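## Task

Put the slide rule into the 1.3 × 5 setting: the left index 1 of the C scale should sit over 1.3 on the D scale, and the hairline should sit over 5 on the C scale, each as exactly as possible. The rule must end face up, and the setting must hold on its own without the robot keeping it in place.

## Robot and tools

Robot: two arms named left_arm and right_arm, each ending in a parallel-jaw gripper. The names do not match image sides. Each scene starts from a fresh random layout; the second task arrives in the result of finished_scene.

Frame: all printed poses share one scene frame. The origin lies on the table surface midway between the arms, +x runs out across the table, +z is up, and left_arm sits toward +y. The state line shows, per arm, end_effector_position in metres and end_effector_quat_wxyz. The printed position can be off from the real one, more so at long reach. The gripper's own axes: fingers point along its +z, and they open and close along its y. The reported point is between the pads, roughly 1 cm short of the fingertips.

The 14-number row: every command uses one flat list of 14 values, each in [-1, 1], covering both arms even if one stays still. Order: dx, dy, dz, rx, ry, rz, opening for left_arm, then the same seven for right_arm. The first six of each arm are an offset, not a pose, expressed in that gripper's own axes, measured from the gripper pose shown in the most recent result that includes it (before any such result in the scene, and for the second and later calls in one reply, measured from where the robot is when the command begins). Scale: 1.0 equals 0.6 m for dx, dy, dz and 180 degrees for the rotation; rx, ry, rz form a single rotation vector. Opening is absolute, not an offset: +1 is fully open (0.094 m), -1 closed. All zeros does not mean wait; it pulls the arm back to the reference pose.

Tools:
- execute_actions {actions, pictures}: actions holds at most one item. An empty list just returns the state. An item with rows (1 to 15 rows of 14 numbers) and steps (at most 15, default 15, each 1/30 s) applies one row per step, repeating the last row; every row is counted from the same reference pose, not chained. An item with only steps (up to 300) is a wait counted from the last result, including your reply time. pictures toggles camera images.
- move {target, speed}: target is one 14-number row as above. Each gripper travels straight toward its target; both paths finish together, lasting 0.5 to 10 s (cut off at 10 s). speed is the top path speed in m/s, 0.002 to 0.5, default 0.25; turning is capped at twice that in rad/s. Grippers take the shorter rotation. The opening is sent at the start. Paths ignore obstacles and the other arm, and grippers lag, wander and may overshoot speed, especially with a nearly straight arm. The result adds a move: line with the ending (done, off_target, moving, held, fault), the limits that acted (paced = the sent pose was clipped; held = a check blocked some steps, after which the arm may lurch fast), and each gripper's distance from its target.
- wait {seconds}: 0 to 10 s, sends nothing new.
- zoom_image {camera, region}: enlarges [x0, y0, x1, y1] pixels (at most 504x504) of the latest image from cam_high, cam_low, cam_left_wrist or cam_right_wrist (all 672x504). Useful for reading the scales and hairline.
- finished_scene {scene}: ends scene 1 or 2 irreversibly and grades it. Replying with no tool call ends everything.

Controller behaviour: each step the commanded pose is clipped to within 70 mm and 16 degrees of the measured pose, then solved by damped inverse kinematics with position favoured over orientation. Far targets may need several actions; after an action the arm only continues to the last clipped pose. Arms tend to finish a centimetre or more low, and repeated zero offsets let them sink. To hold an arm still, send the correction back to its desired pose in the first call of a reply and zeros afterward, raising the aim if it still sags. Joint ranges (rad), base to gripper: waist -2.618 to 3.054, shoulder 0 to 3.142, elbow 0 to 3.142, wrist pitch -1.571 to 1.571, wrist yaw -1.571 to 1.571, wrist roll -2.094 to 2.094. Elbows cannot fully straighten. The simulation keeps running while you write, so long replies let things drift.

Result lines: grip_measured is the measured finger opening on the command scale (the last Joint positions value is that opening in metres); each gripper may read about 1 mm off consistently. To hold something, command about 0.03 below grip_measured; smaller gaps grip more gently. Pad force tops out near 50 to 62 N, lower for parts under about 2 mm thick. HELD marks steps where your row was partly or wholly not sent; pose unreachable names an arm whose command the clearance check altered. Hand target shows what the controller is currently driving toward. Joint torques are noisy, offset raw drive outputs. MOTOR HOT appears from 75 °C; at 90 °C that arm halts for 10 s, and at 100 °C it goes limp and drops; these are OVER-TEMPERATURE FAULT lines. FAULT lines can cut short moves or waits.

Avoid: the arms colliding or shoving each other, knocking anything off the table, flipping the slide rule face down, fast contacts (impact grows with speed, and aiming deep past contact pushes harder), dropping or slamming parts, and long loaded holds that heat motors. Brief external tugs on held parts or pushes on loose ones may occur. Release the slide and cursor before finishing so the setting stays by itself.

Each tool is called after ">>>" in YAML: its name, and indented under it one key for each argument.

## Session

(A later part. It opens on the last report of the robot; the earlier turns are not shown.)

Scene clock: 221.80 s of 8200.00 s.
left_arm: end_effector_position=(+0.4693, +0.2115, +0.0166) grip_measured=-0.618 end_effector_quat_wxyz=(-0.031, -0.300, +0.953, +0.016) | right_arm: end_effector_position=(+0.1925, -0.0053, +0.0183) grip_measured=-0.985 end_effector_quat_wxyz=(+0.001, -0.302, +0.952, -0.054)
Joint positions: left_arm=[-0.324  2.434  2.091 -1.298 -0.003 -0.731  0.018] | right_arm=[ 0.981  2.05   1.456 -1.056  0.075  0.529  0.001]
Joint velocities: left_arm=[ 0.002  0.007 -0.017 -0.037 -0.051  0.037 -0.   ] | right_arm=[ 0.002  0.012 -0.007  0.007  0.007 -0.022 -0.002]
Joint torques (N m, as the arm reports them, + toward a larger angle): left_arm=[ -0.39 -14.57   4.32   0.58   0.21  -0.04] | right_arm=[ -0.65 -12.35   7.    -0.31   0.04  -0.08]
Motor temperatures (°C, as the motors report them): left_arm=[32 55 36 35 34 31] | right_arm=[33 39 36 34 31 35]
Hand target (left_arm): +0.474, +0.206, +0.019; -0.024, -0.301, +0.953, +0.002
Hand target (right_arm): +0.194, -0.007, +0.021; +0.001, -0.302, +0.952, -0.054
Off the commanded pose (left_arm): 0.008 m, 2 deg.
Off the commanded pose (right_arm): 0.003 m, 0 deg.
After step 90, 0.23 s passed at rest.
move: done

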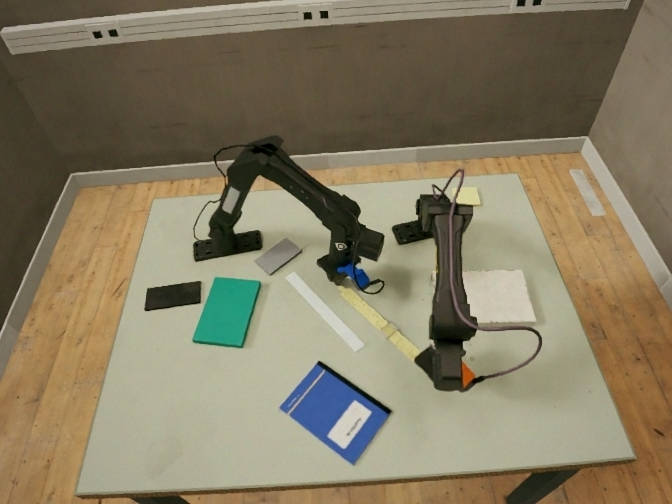

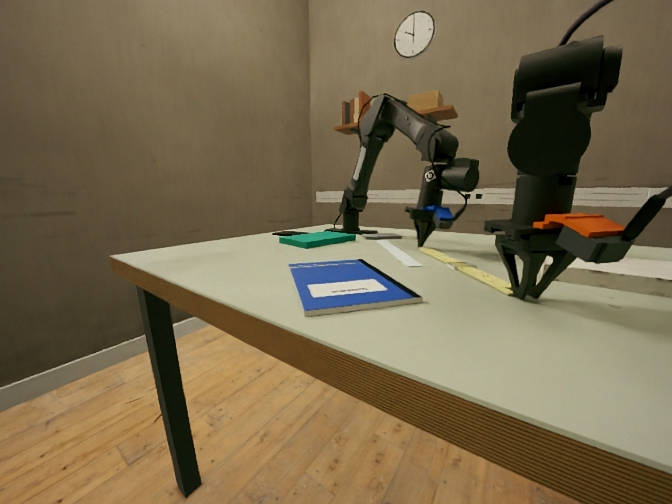

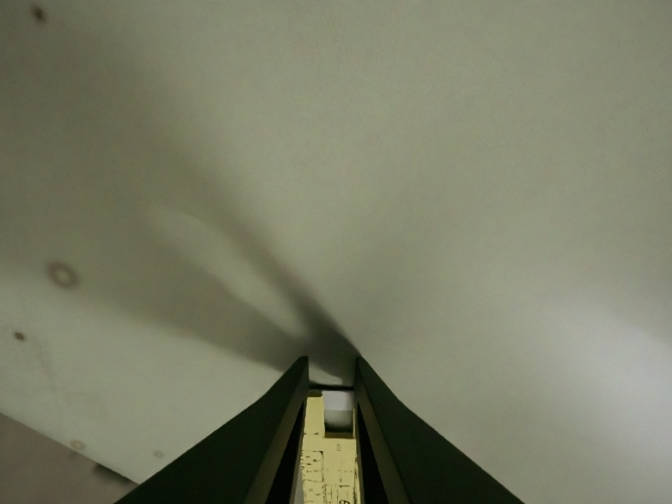

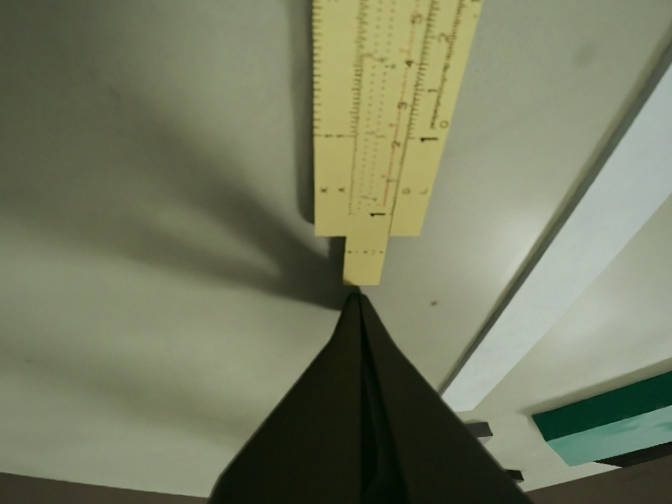

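>>> move:
  target: [-0.006,-0.008,-0.035,0,0,0,-0.62,0,0,0,0,0,0,-1]
  speed: 0.03

Scene clock: 225.37 s of 8200.00 s.
left_arm: end_effector_position=(+0.4722, +0.2111, +0.0305) grip_measured=-0.618 end_effector_quat_wxyz=(-0.038, -0.300, +0.953, +0.019) | right_arm: end_effector_position=(+0.1925, -0.0053, +0.0183) grip_measured=-0.985 end_effector_quat_wxyz=(+0.001, -0.302, +0.952, -0.054)
Joint positions: left_arm=[-0.324  2.467  2.205 -1.395 -0.002 -0.731  0.018] | right_arm=[ 0.981  2.05   1.456 -1.056  0.075  0.529  0.001]
Joint velocities: left_arm=[ 0.007  0.002 -0.002  0.037  0.037 -0.007  0.   ] | right_arm=[ 0.012  0.027  0.007  0.022  0.007 -0.037  0.   ]
Joint torques (N m, as the arm reports them, + toward a larger angle): left_arm=[ -0.21 -14.81   5.93   0.25   0.01  -0.03] | right_arm=[  0.42 -11.58   6.82  -0.21   0.1    0.01]
Motor temperatures (°C, as the motors report them): left_arm=[32 55 36 35 34 31] | right_arm=[33 39 36 34 31 35]
Hand target (left_arm): +0.476, +0.210, +0.037; -0.031, -0.300, +0.953, +0.015
Hand target (right_arm): +0.192, -0.005, +0.018; +0.001, -0.302, +0.952, -0.054
Off the commanded pose (left_arm): 0.008 m, 1 deg.
Off the commanded pose (right_arm): 0.000 m, 0 deg.
move: done

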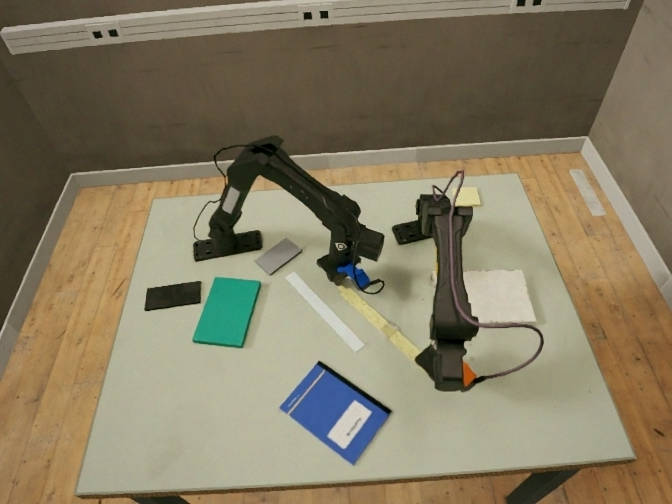

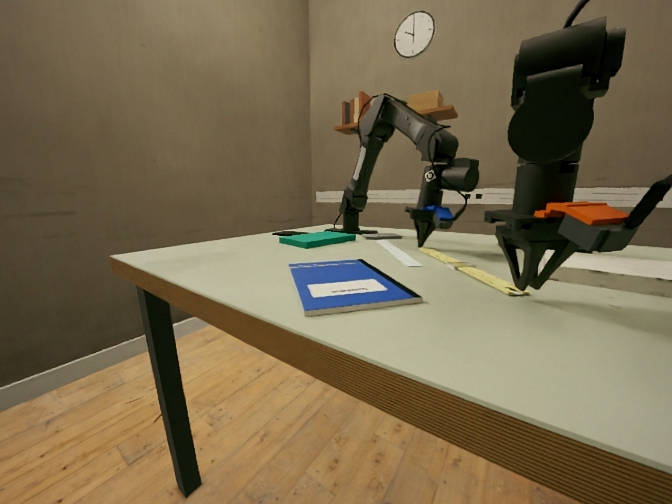

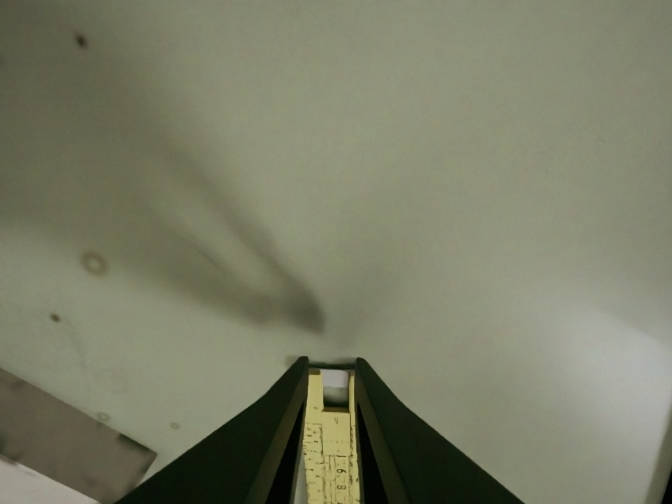

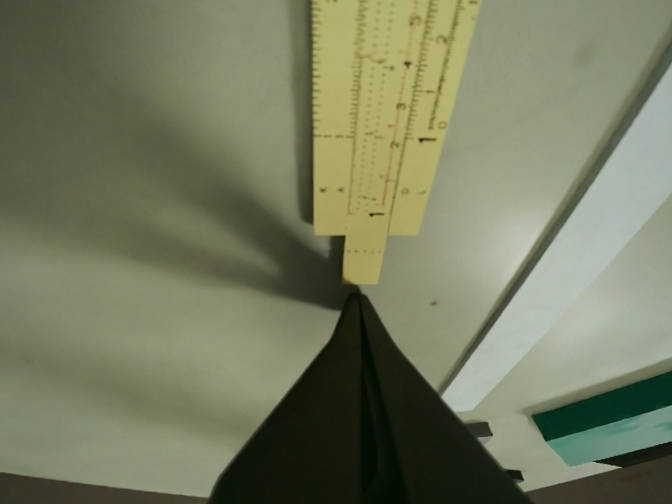

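>>> move:
  target: [0,-0.02,-0.01,0,0,0,-0.62,0,0,0,0,0,0,-1]
  speed: 0.02

Scene clock: 228.23 s of 8200.00 s.
left_arm: end_effector_position=(+0.4755, +0.2057, +0.0267) grip_measured=-0.618 end_effector_quat_wxyz=(-0.048, -0.300, +0.953, +0.024) | right_arm: end_effector_position=(+0.1925, -0.0053, +0.0183) grip_measured=-0.985 end_effector_quat_wxyz=(+0.001, -0.302, +0.952, -0.054)
Joint positions: left_arm=[-0.335  2.526  2.297 -1.449 -0.002 -0.741  0.018] | right_arm=[ 0.981  2.05   1.456 -1.056  0.075  0.529  0.001]
Joint velocities: left_arm=[-0.012 -0.007  0.002 -0.007 -0.007 -0.066  0.001] | right_arm=[ 0.007 -0.002  0.017 -0.007 -0.037 -0.022 -0.   ]
Joint torques (N m, as the arm reports them, + toward a larger angle): left_arm=[ -0.62 -15.51   5.82   0.22   0.04  -0.1 ] | right_arm=[ -0.22 -11.77   6.54  -0.31   0.     0.02]
Motor temperatures (°C, as the motors report them): left_arm=[32 55 36 35 34 31] | right_arm=[33 39 36 34 31 35]
Hand target (left_arm): +0.479, +0.201, +0.036; -0.038, -0.300, +0.953, +0.019
Hand target (right_arm): +0.192, -0.005, +0.018; +0.001, -0.302, +0.952, -0.054
Off the commanded pose (left_arm): 0.011 m, 1 deg.
Off the commanded pose (right_arm): 0.000 m, 0 deg.
move: off_target (left_arm)

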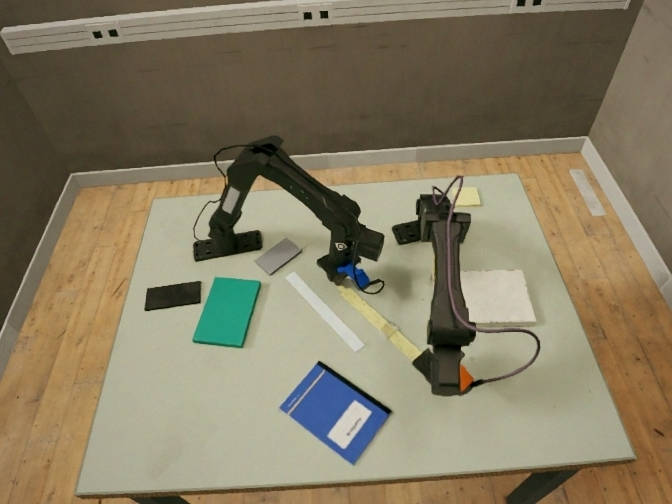

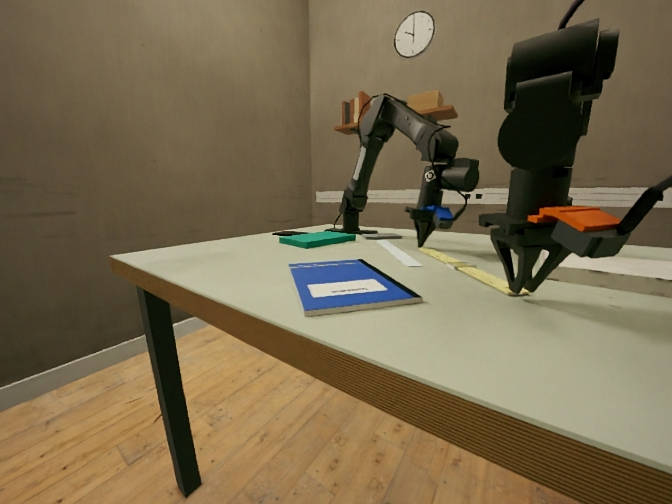

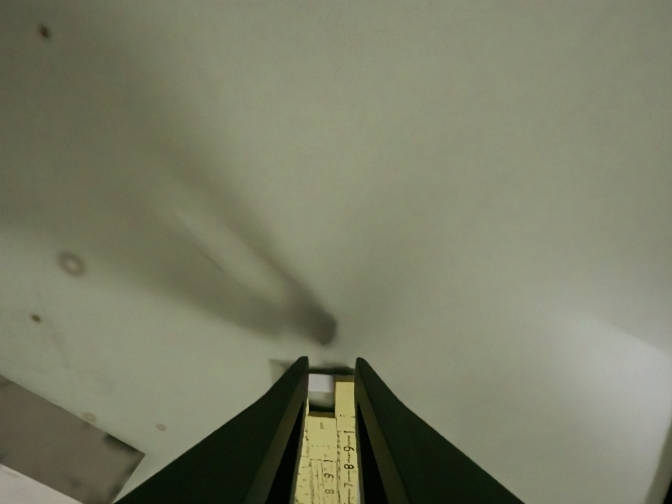

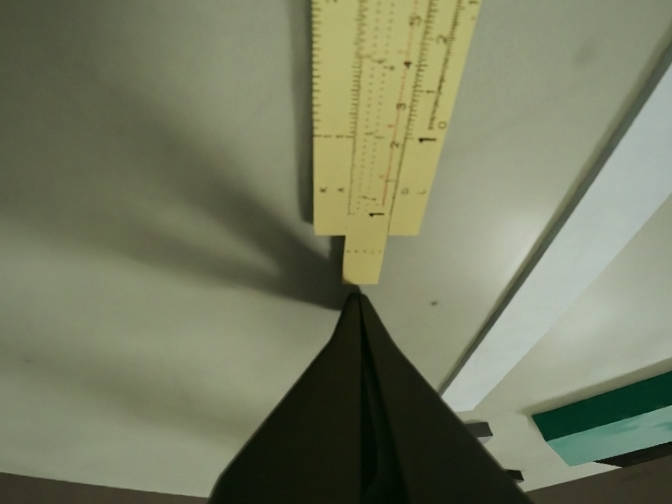

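>>> move:
  target: [0,0.014,-0.012,-0.012,0,0,-0.62,0,0,0,0,0,0,-1]
  speed: 0.01

Scene clock: 232.53 s of 8200.00 s.
left_arm: end_effector_position=(+0.4670, +0.2101, +0.0266) grip_measured=-0.618 end_effector_quat_wxyz=(-0.064, -0.299, +0.951, +0.041) | right_arm: end_effector_position=(+0.1925, -0.0053, +0.0183) grip_measured=-0.985 end_effector_quat_wxyz=(+0.001, -0.302, +0.952, -0.054)
Joint positions: left_arm=[-0.335  2.538  2.313 -1.497 -0.021 -0.742  0.018] | right_arm=[ 0.981  2.05   1.456 -1.056  0.075  0.529  0.001]
Joint velocities: left_arm=[ 0.007  0.007 -0.007 -0.037  0.022  0.022 -0.   ] | right_arm=[-0.002  0.002 -0.017  0.007 -0.007  0.007  0.   ]
Joint torques (N m, as the arm reports them, + toward a larger angle): left_arm=[  0.31 -15.3    5.81   0.14  -0.14   0.04] | right_arm=[  0.19 -11.55   6.69  -0.18   0.03  -0.03]
Motor temperatures (°C, as the motors report them): left_arm=[32 55 36 35 34 31] | right_arm=[33 39 36 34 31 35]
Hand target (left_arm): +0.471, +0.212, +0.035; -0.054, -0.299, +0.952, +0.041
Hand target (right_arm): +0.192, -0.005, +0.018; +0.001, -0.302, +0.952, -0.054
Off the commanded pose (left_arm): 0.009 m, 1 deg.
Off the commanded pose (right_arm): 0.000 m, 0 deg.
move: done

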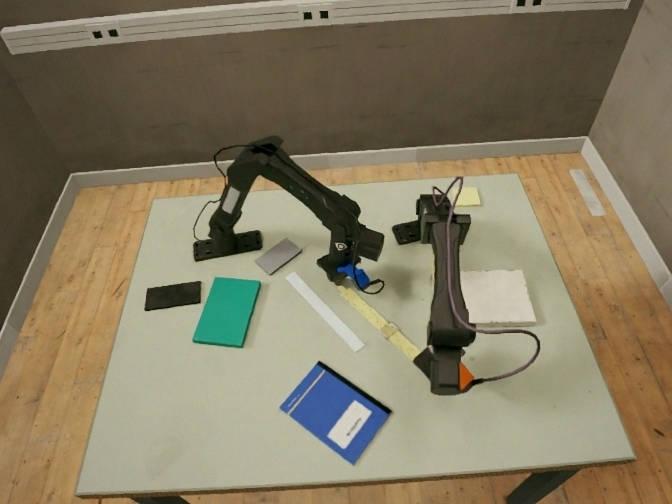

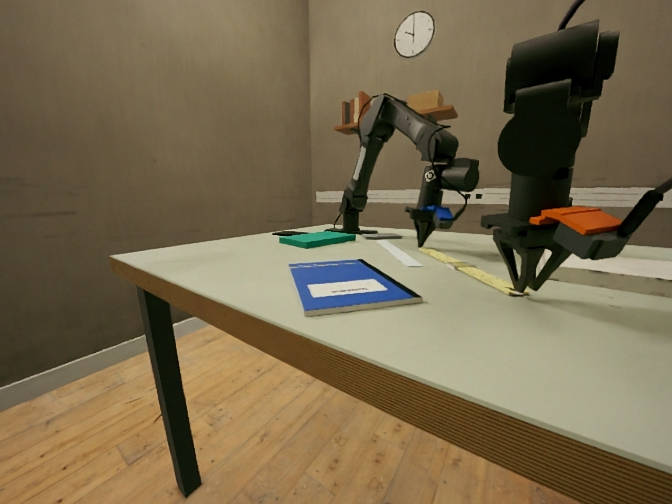

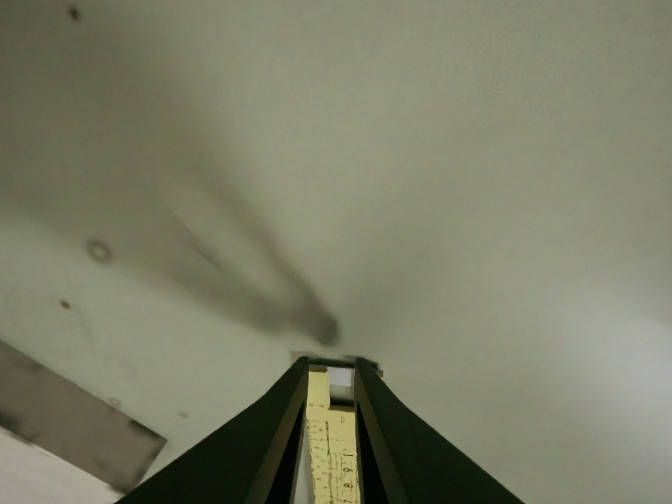

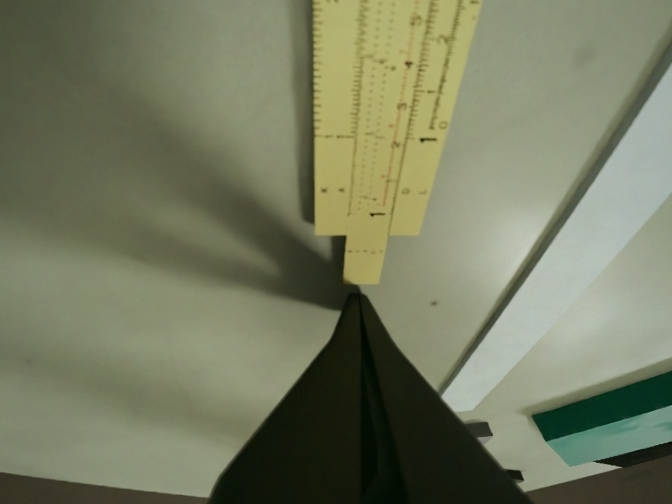

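>>> move:
  target: [-0.02,-0.004,-0.025,0.037,-0.031,0,-0.6,0,0,0,0,0,0,-1]
  speed: 0.03

Scene clock: 244.43 s of 8200.00 s.
left_arm: end_effector_position=(+0.4747, +0.2117, +0.0246) grip_measured=-0.602 end_effector_quat_wxyz=(-0.019, -0.299, +0.954, +0.012) | right_arm: end_effector_position=(+0.1925, -0.0053, +0.0183) grip_measured=-0.985 end_effector_quat_wxyz=(+0.001, -0.302, +0.952, -0.054)
Joint positions: left_arm=[-0.324  2.426  2.111 -1.301 -0.007 -0.729  0.019] | right_arm=[ 0.981  2.05   1.456 -1.056  0.075  0.529  0.001]
Joint velocities: left_arm=[-0.007 -0.012 -0.002  0.081 -0.066  0.051 -0.   ] | right_arm=[ 0.002 -0.007 -0.007 -0.007 -0.022  0.022 -0.   ]
Joint torques (N m, as the arm reports them, + toward a larger angle): left_arm=[  0.94 -17.59   3.39   0.58   0.03   0.04] | right_arm=[  0.34 -11.72   6.69  -0.25   0.06  -0.02]
Motor temperatures (°C, as the motors report them): left_arm=[32 56 36 35 34 31] | right_arm=[33 39 36 34 31 35]
Hand target (left_arm): +0.480, +0.215, +0.040; +0.000, -0.301, +0.954, +0.002
Hand target (right_arm): +0.192, -0.005, +0.018; +0.001, -0.302, +0.952, -0.054
Off the commanded pose (left_arm): 0.017 m, 3 deg.
Off the commanded pose (right_arm): 0.000 m, 0 deg.
After step 90, 6.10 s passed at rest.
move: off_target (left_arm)

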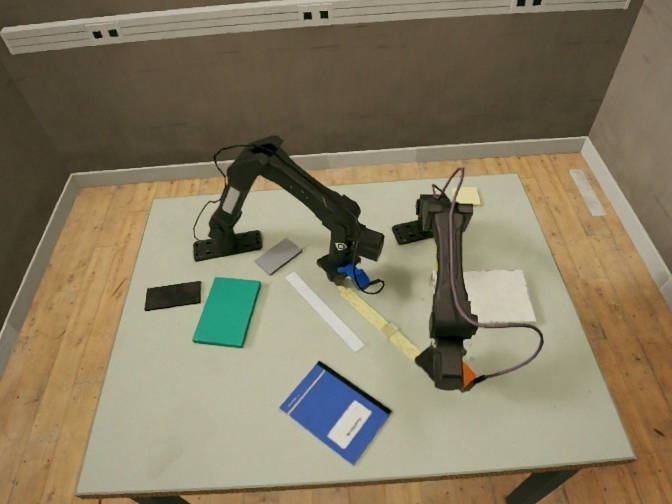

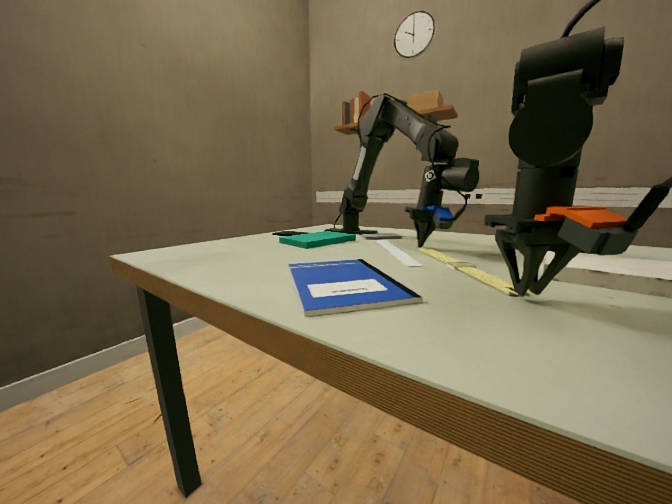

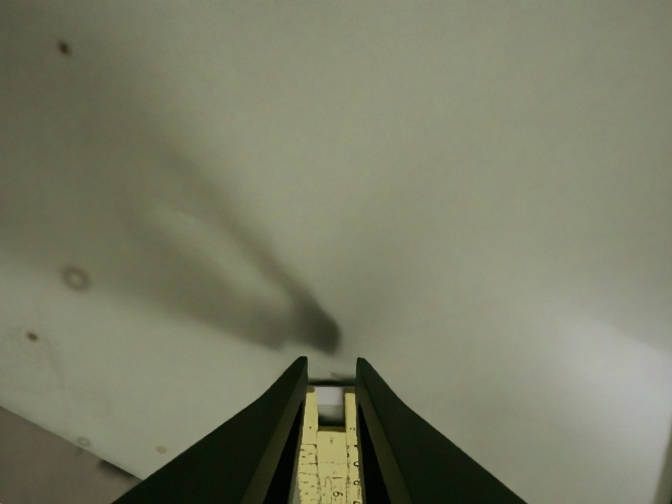

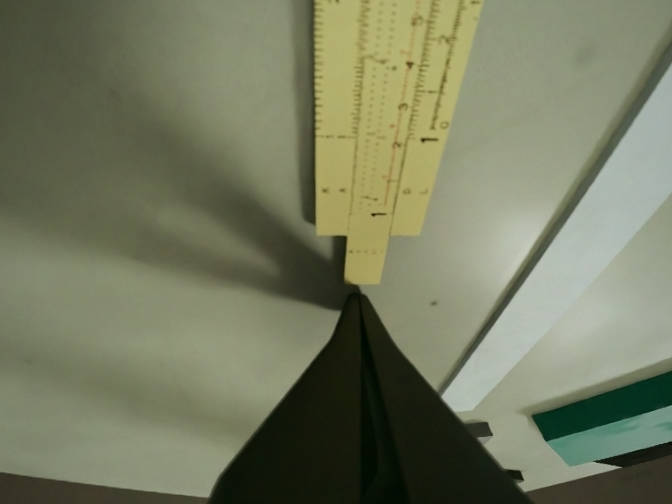

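Centred now; lowering the left backstop.

>>> move:
  target: [0,0,0.014,0,0,0,-0.6,0,0,0,0,0,0,-1]
  speed: 0.02

Scene clock: 246.53 s of 8200.00 s.
left_arm: end_effector_position=(+0.4732, +0.2118, +0.0172) grip_measured=-0.602 end_effector_quat_wxyz=(-0.023, -0.299, +0.954, +0.014) | right_arm: end_effector_position=(+0.1925, -0.0053, +0.0183) grip_measured=-0.985 end_effector_quat_wxyz=(+0.001, -0.302, +0.952, -0.054)
Joint positions: left_arm=[-0.324  2.431  2.09  -1.282 -0.006 -0.729  0.019] | right_arm=[ 0.981  2.05   1.456 -1.056  0.075  0.529  0.001]
Joint velocities: left_arm=[ 0.002  0.002  0.017  0.037  0.007  0.037 -0.002] | right_arm=[-0.007  0.007 -0.012  0.022 -0.066  0.066  0.   ]
Joint torques (N m, as the arm reports them, + toward a larger angle): left_arm=[ -0.05 -14.7    3.39   0.58  -0.04  -0.03] | right_arm=[  0.24 -11.7    6.67  -0.19   0.07  -0.03]
Motor temperatures (°C, as the motors report them): left_arm=[32 56 36 35 34 31] | right_arm=[33 39 36 34 31 35]
Hand target (left_arm): +0.474, +0.212, +0.016; -0.020, -0.299, +0.954, +0.013
Hand target (right_arm): +0.192, -0.005, +0.018; +0.001, -0.302, +0.952, -0.054
Off the commanded pose (left_arm): 0.002 m, 0 deg.
Off the commanded pose (right_arm): 0.000 m, 0 deg.
move: done

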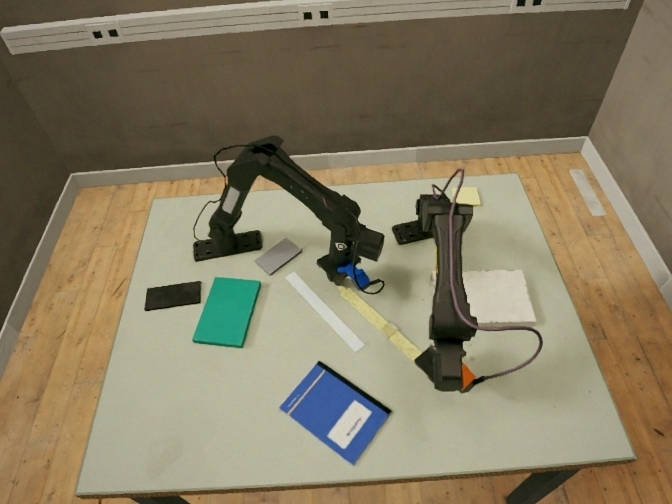

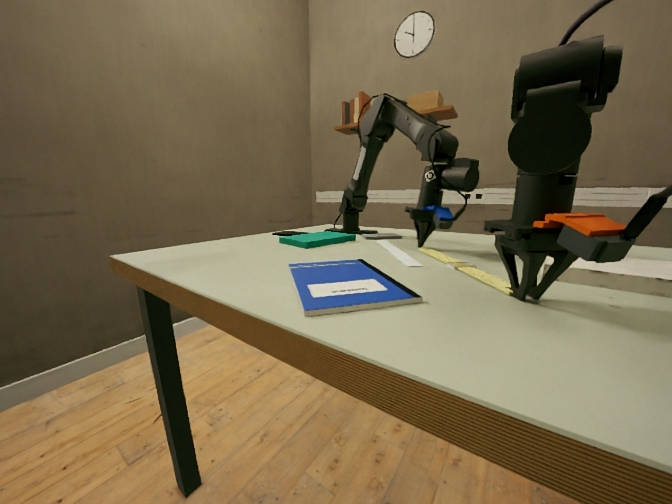

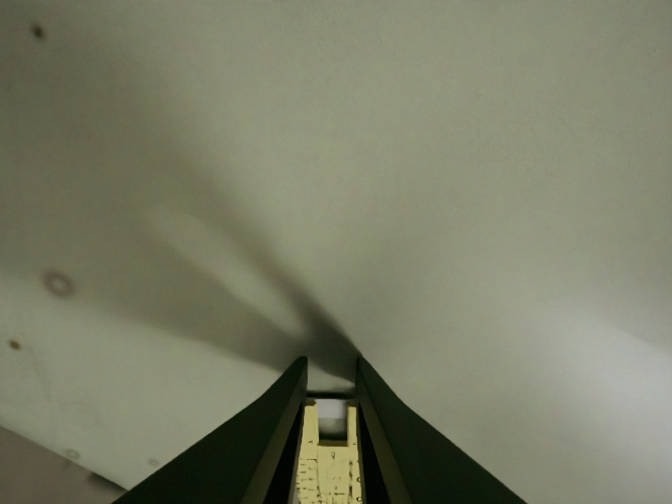

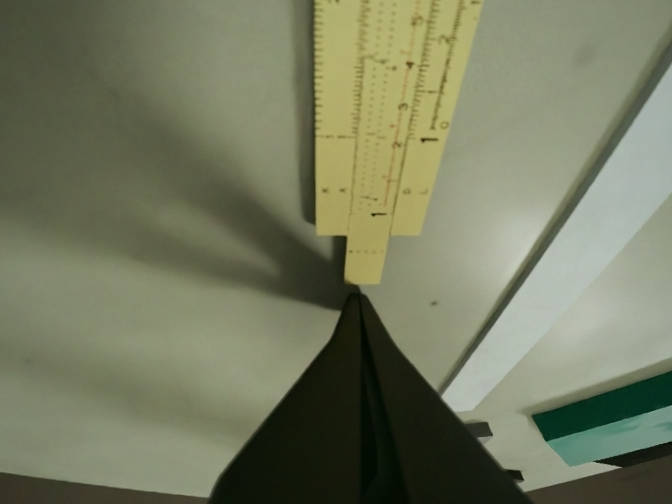

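>>> move:
  target: [0.005,0,0,0,0,0,-0.6,-0.06,0,-0.008,0,-0.015,0,-1]
  speed: 0.02

Scene clock: 250.20 s of 8200.00 s.
left_arm: end_effector_position=(+0.4760, +0.2120, +0.0171) grip_measured=-0.602 end_effector_quat_wxyz=(-0.017, -0.299, +0.954, +0.013) | right_arm: end_effector_position=(+0.2071, +0.0057, +0.0188) grip_measured=-0.985 end_effector_quat_wxyz=(-0.000, -0.306, +0.951, -0.055)
Joint positions: left_arm=[-0.324  2.431  2.09  -1.271 -0.009 -0.729  0.019] | right_arm=[ 0.958  2.109  1.549 -1.09   0.076  0.498  0.001]
Joint velocities: left_arm=[ 0.007 -0.012 -0.017  0.007 -0.007 -0.037  0.   ] | right_arm=[-0.007 -0.012  0.022  0.022  0.037 -0.051 -0.001]
Joint torques (N m, as the arm reports them, + toward a larger angle): left_arm=[ -0.34 -15.39   2.44   0.44   0.05  -0.06] | right_arm=[ -0.98 -11.41   9.7   -0.1    0.33  -0.06]
Motor temperatures (°C, as the motors report them): left_arm=[32 56 36 35 34 31] | right_arm=[33 39 36 34 31 35]
Hand target (left_arm): +0.471, +0.210, +0.017; -0.023, -0.299, +0.954, +0.014
Hand target (right_arm): +0.222, +0.015, +0.023; +0.024, -0.303, +0.951, -0.048
Off the commanded pose (left_arm): 0.006 m, 1 deg.
Off the commanded pose (right_arm): 0.018 m, 3 deg.
move: off_target (right_arm)

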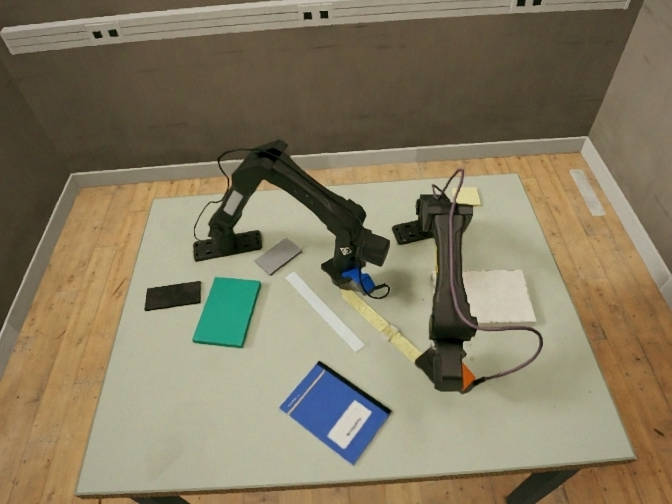

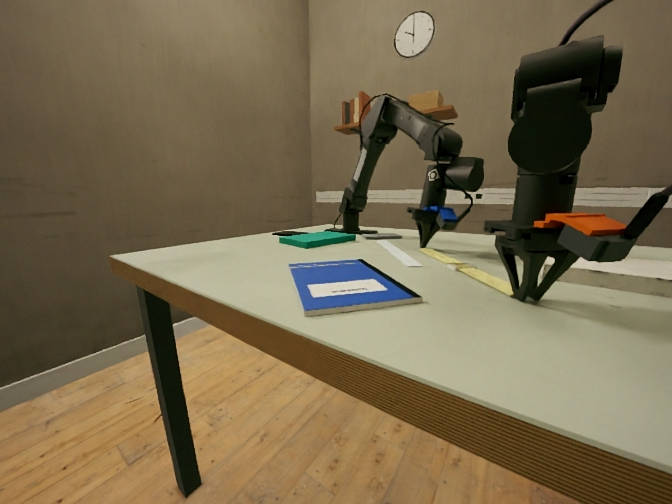

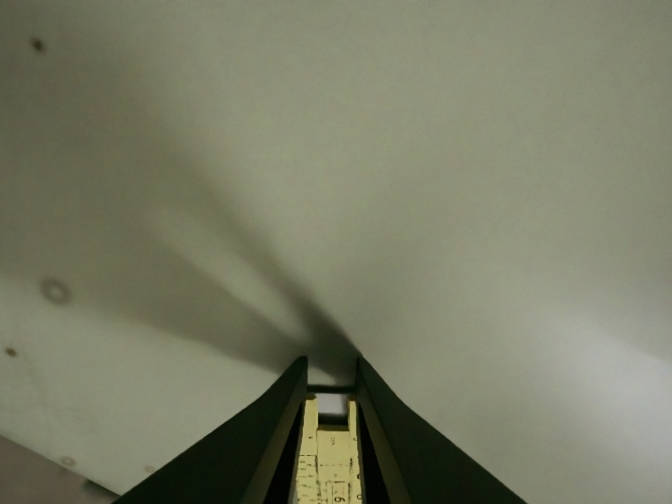

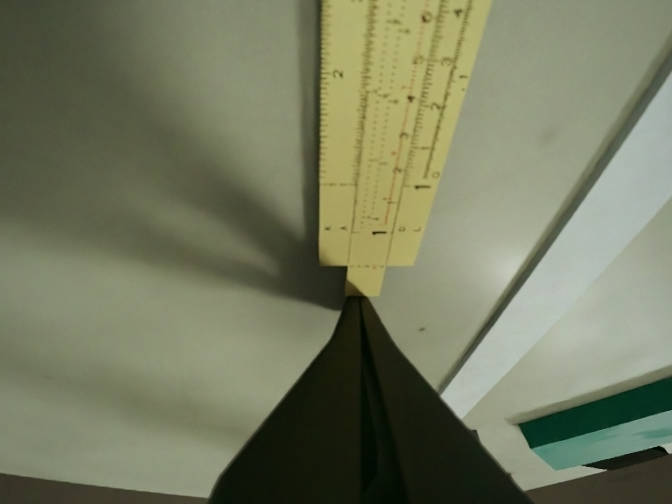

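>>> move:
  target: [0.005,0,0,0,0,0,-0.6,-0.065,-0.003,-0.004,0,-0.02,0,-1]
  speed: 0.02

Scene clock: 256.63 s of 8200.00 s.
left_arm: end_effector_position=(+0.4790, +0.2125, +0.0170) grip_measured=-0.602 end_effector_quat_wxyz=(-0.011, -0.299, +0.954, +0.012) | right_arm: end_effector_position=(+0.2232, +0.0157, +0.0191) grip_measured=-0.985 end_effector_quat_wxyz=(+0.002, -0.311, +0.949, -0.054)
Joint positions: left_arm=[-0.324  2.431  2.09  -1.26  -0.014 -0.729  0.019] | right_arm=[ 0.935  2.164  1.637 -1.116  0.08   0.465  0.001]
Joint velocities: left_arm=[-0.007 -0.002  0.007 -0.081  0.051  0.007 -0.001] | right_arm=[-0.017 -0.012 -0.007 -0.051  0.037 -0.007 -0.   ]
Joint torques (N m, as the arm reports them, + toward a larger angle): left_arm=[ -0.32 -15.5    2.44   0.46   0.05  -0.09] | right_arm=[ -1.02 -11.37   9.65   0.11   0.33  -0.05]
Motor temperatures (°C, as the motors report them): left_arm=[32 56 36 35 34 31] | right_arm=[33 39 36 34 31 35]
Hand target (left_arm): +0.474, +0.210, +0.017; -0.017, -0.299, +0.954, +0.013
Hand target (right_arm): +0.240, +0.026, +0.021; +0.030, -0.307, +0.950, -0.046
Off the commanded pose (left_arm): 0.006 m, 1 deg.
Off the commanded pose (right_arm): 0.020 m, 3 deg.
After step 90, 1.27 s passed at rest.
move: off_target (right_arm)

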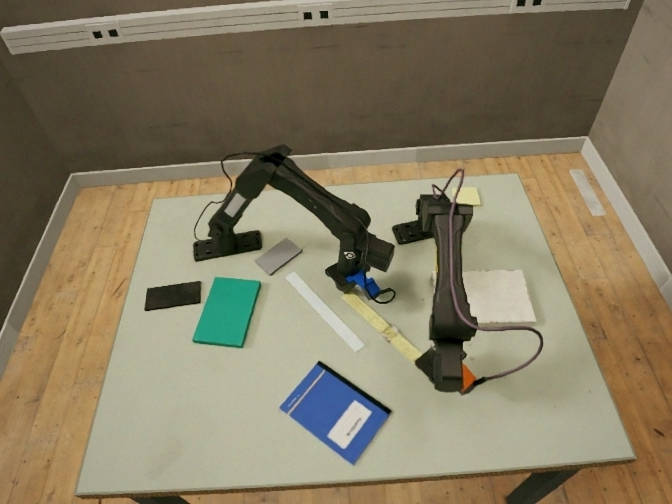

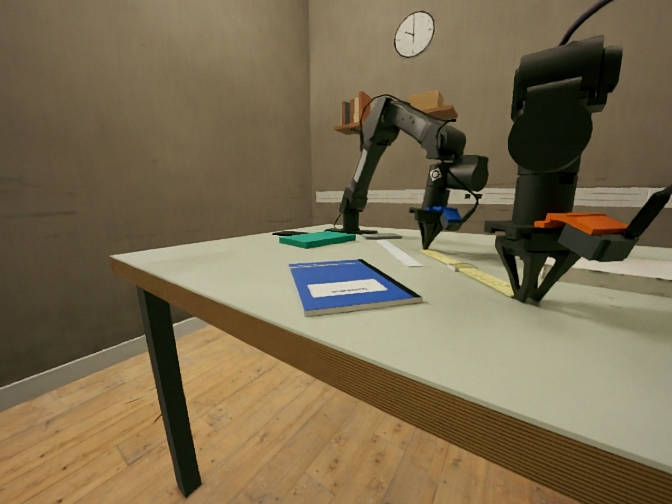

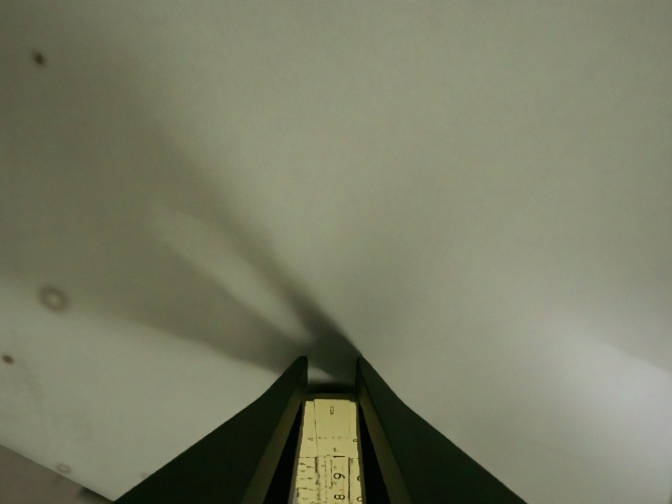

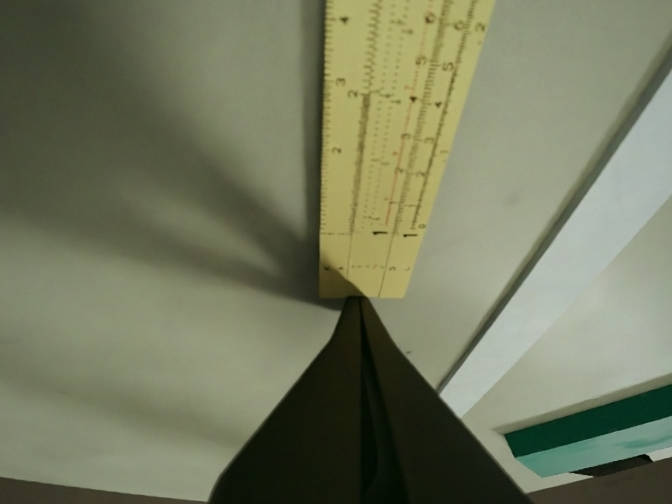

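>>> move:
  target: [0,0,0,0,0,0,-0.6,0.004,-0.012,-0.008,0,-0.015,0,-1]
  speed: 0.01

Scene clock: 261.23 s of 8200.00 s.
left_arm: end_effector_position=(+0.4790, +0.2125, +0.0170) grip_measured=-0.602 end_effector_quat_wxyz=(-0.011, -0.299, +0.954, +0.013) | right_arm: end_effector_position=(+0.2214, +0.0086, +0.0200) grip_measured=-0.985 end_effector_quat_wxyz=(+0.011, -0.311, +0.949, -0.052)
Joint positions: left_arm=[-0.324  2.431  2.09  -1.26  -0.014 -0.729  0.019] | right_arm=[ 0.935  2.123  1.577 -1.083  0.089  0.464  0.001]
Joint velocities: left_arm=[-0.002 -0.012  0.017 -0.022  0.007  0.095  0.   ] | right_arm=[-0.012  0.002  0.007  0.037 -0.066  0.007 -0.001]
Joint torques (N m, as the arm reports them, + toward a larger angle): left_arm=[  0.06 -14.56   3.98   0.48   0.01   0.  ] | right_arm=[ -0.01 -14.75   5.29  -0.02   0.2   -0.03]
Motor temperatures (°C, as the motors report them): left_arm=[32 56 36 35 34 31] | right_arm=[33 40 36 34 31 35]
Hand target (left_arm): +0.479, +0.212, +0.017; -0.011, -0.299, +0.954, +0.012
Hand target (right_arm): +0.225, +0.009, +0.025; +0.025, -0.312, +0.949, -0.047
Off the commanded pose (left_arm): 0.000 m, 0 deg.
Off the commanded pose (right_arm): 0.006 m, 2 deg.
move: done

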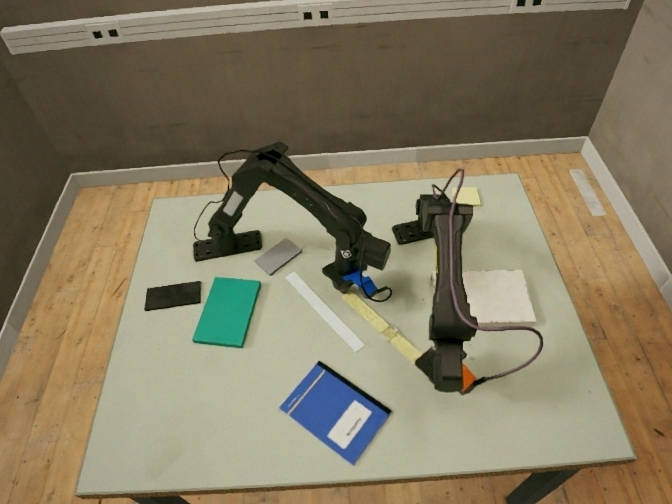

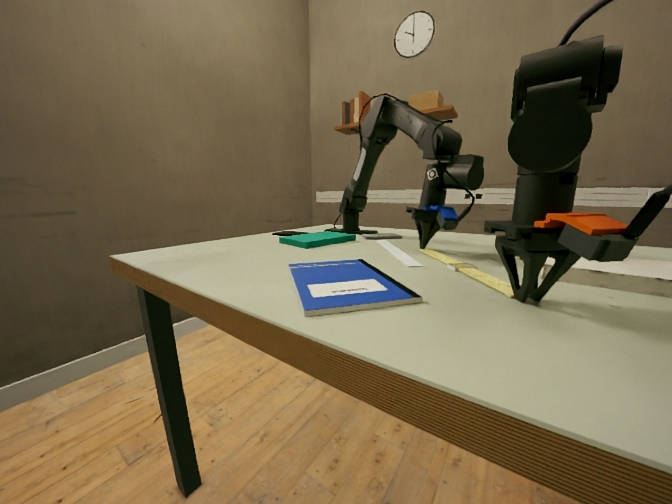

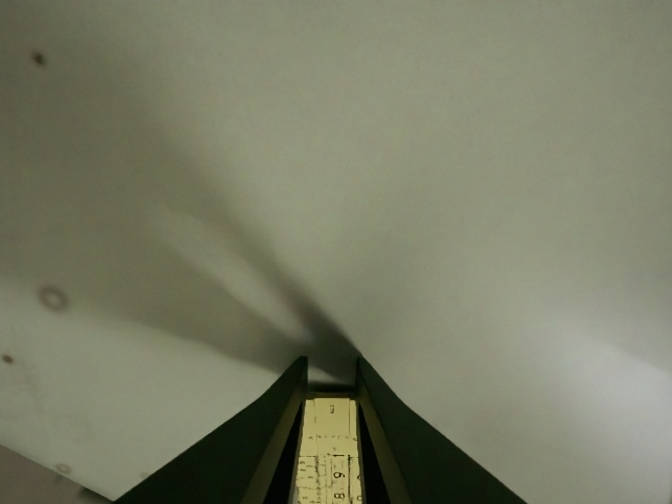

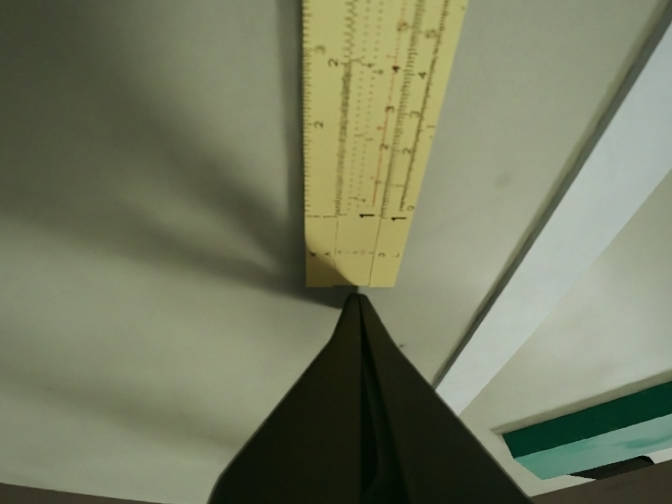

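>>> zoom_image:
  camera: "cam_right_wrist"
  region: [290, 190, 430, 330]

Region (290, 190, 430, 330) of cam_right_wrist's 672x504 image, scaled by 3.600, with more detail than that image has.

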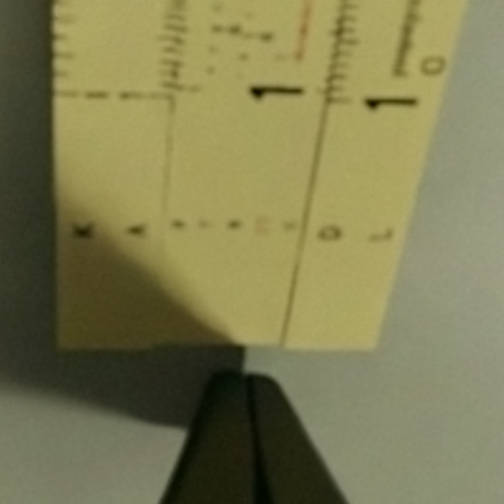

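>>> move:
  target: [0.005,0,0,0,0,0,-0.6,-0.05,0.003,-0.003,0,-0.015,0,-1]
  speed: 0.015

Scene clock: 266.47 s of 8200.00 s.
left_arm: end_effector_position=(+0.4837, +0.2129, +0.0169) grip_measured=-0.602 end_effector_quat_wxyz=(-0.001, -0.299, +0.954, +0.011) | right_arm: end_effector_position=(+0.2285, +0.0163, +0.0193) grip_measured=-0.985 end_effector_quat_wxyz=(+0.007, -0.316, +0.947, -0.056)
Joint positions: left_arm=[-0.324  2.431  2.09  -1.241 -0.02  -0.729  0.019] | right_arm=[ 0.928  2.171  1.649 -1.116  0.091  0.448  0.001]
Joint velocities: left_arm=[ 0.007  0.007  0.007 -0.037  0.066 -0.007  0.   ] | right_arm=[ 0.017 -0.007  0.002  0.007 -0.037 -0.051  0.   ]
Joint torques (N m, as the arm reports them, + toward a larger angle): left_arm=[ -0.37 -15.49   2.49   0.41   0.08  -0.06] | right_arm=[ -1.1  -11.84   9.93   0.16   0.31  -0.07]
Motor temperatures (°C, as the motors report them): left_arm=[32 56 36 35 34 31] | right_arm=[33 40 36 34 31 35]
Hand target (left_arm): +0.477, +0.211, +0.017; -0.011, -0.299, +0.954, +0.013
Hand target (right_arm): +0.244, +0.027, +0.022; +0.033, -0.312, +0.948, -0.045
Off the commanded pose (left_arm): 0.007 m, 1 deg.
Off the commanded pose (right_arm): 0.020 m, 3 deg.
After step 90, 0.03 s passed at rest.
move: off_target (right_arm)

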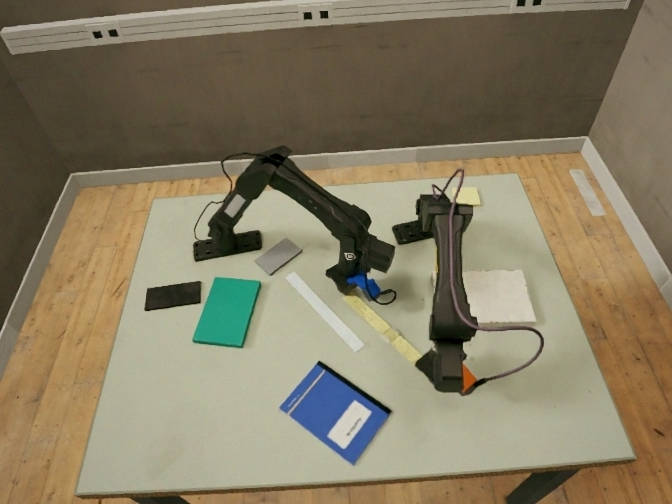

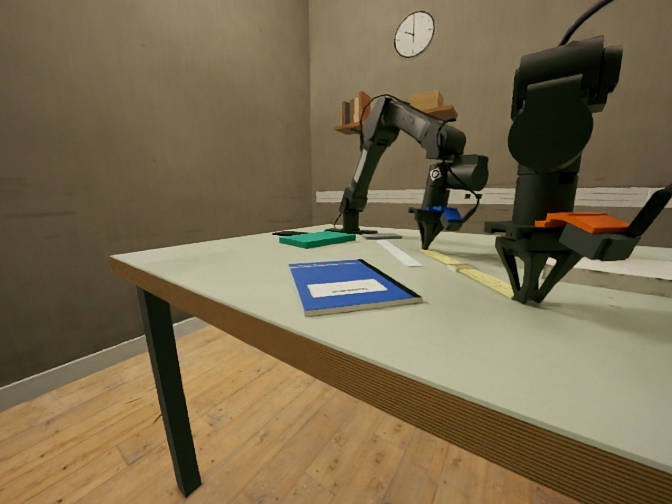

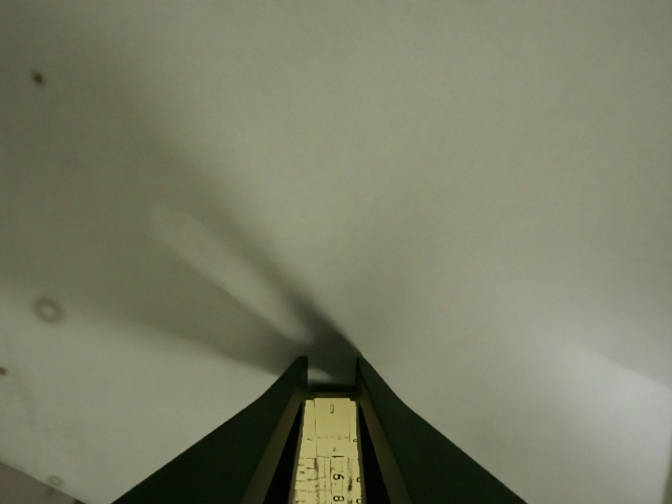

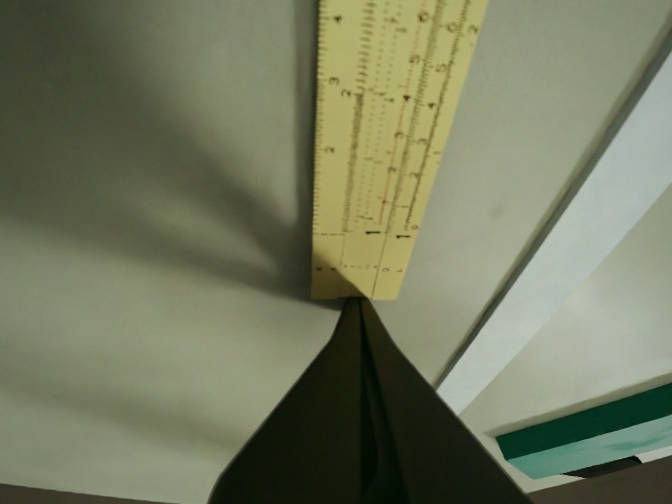

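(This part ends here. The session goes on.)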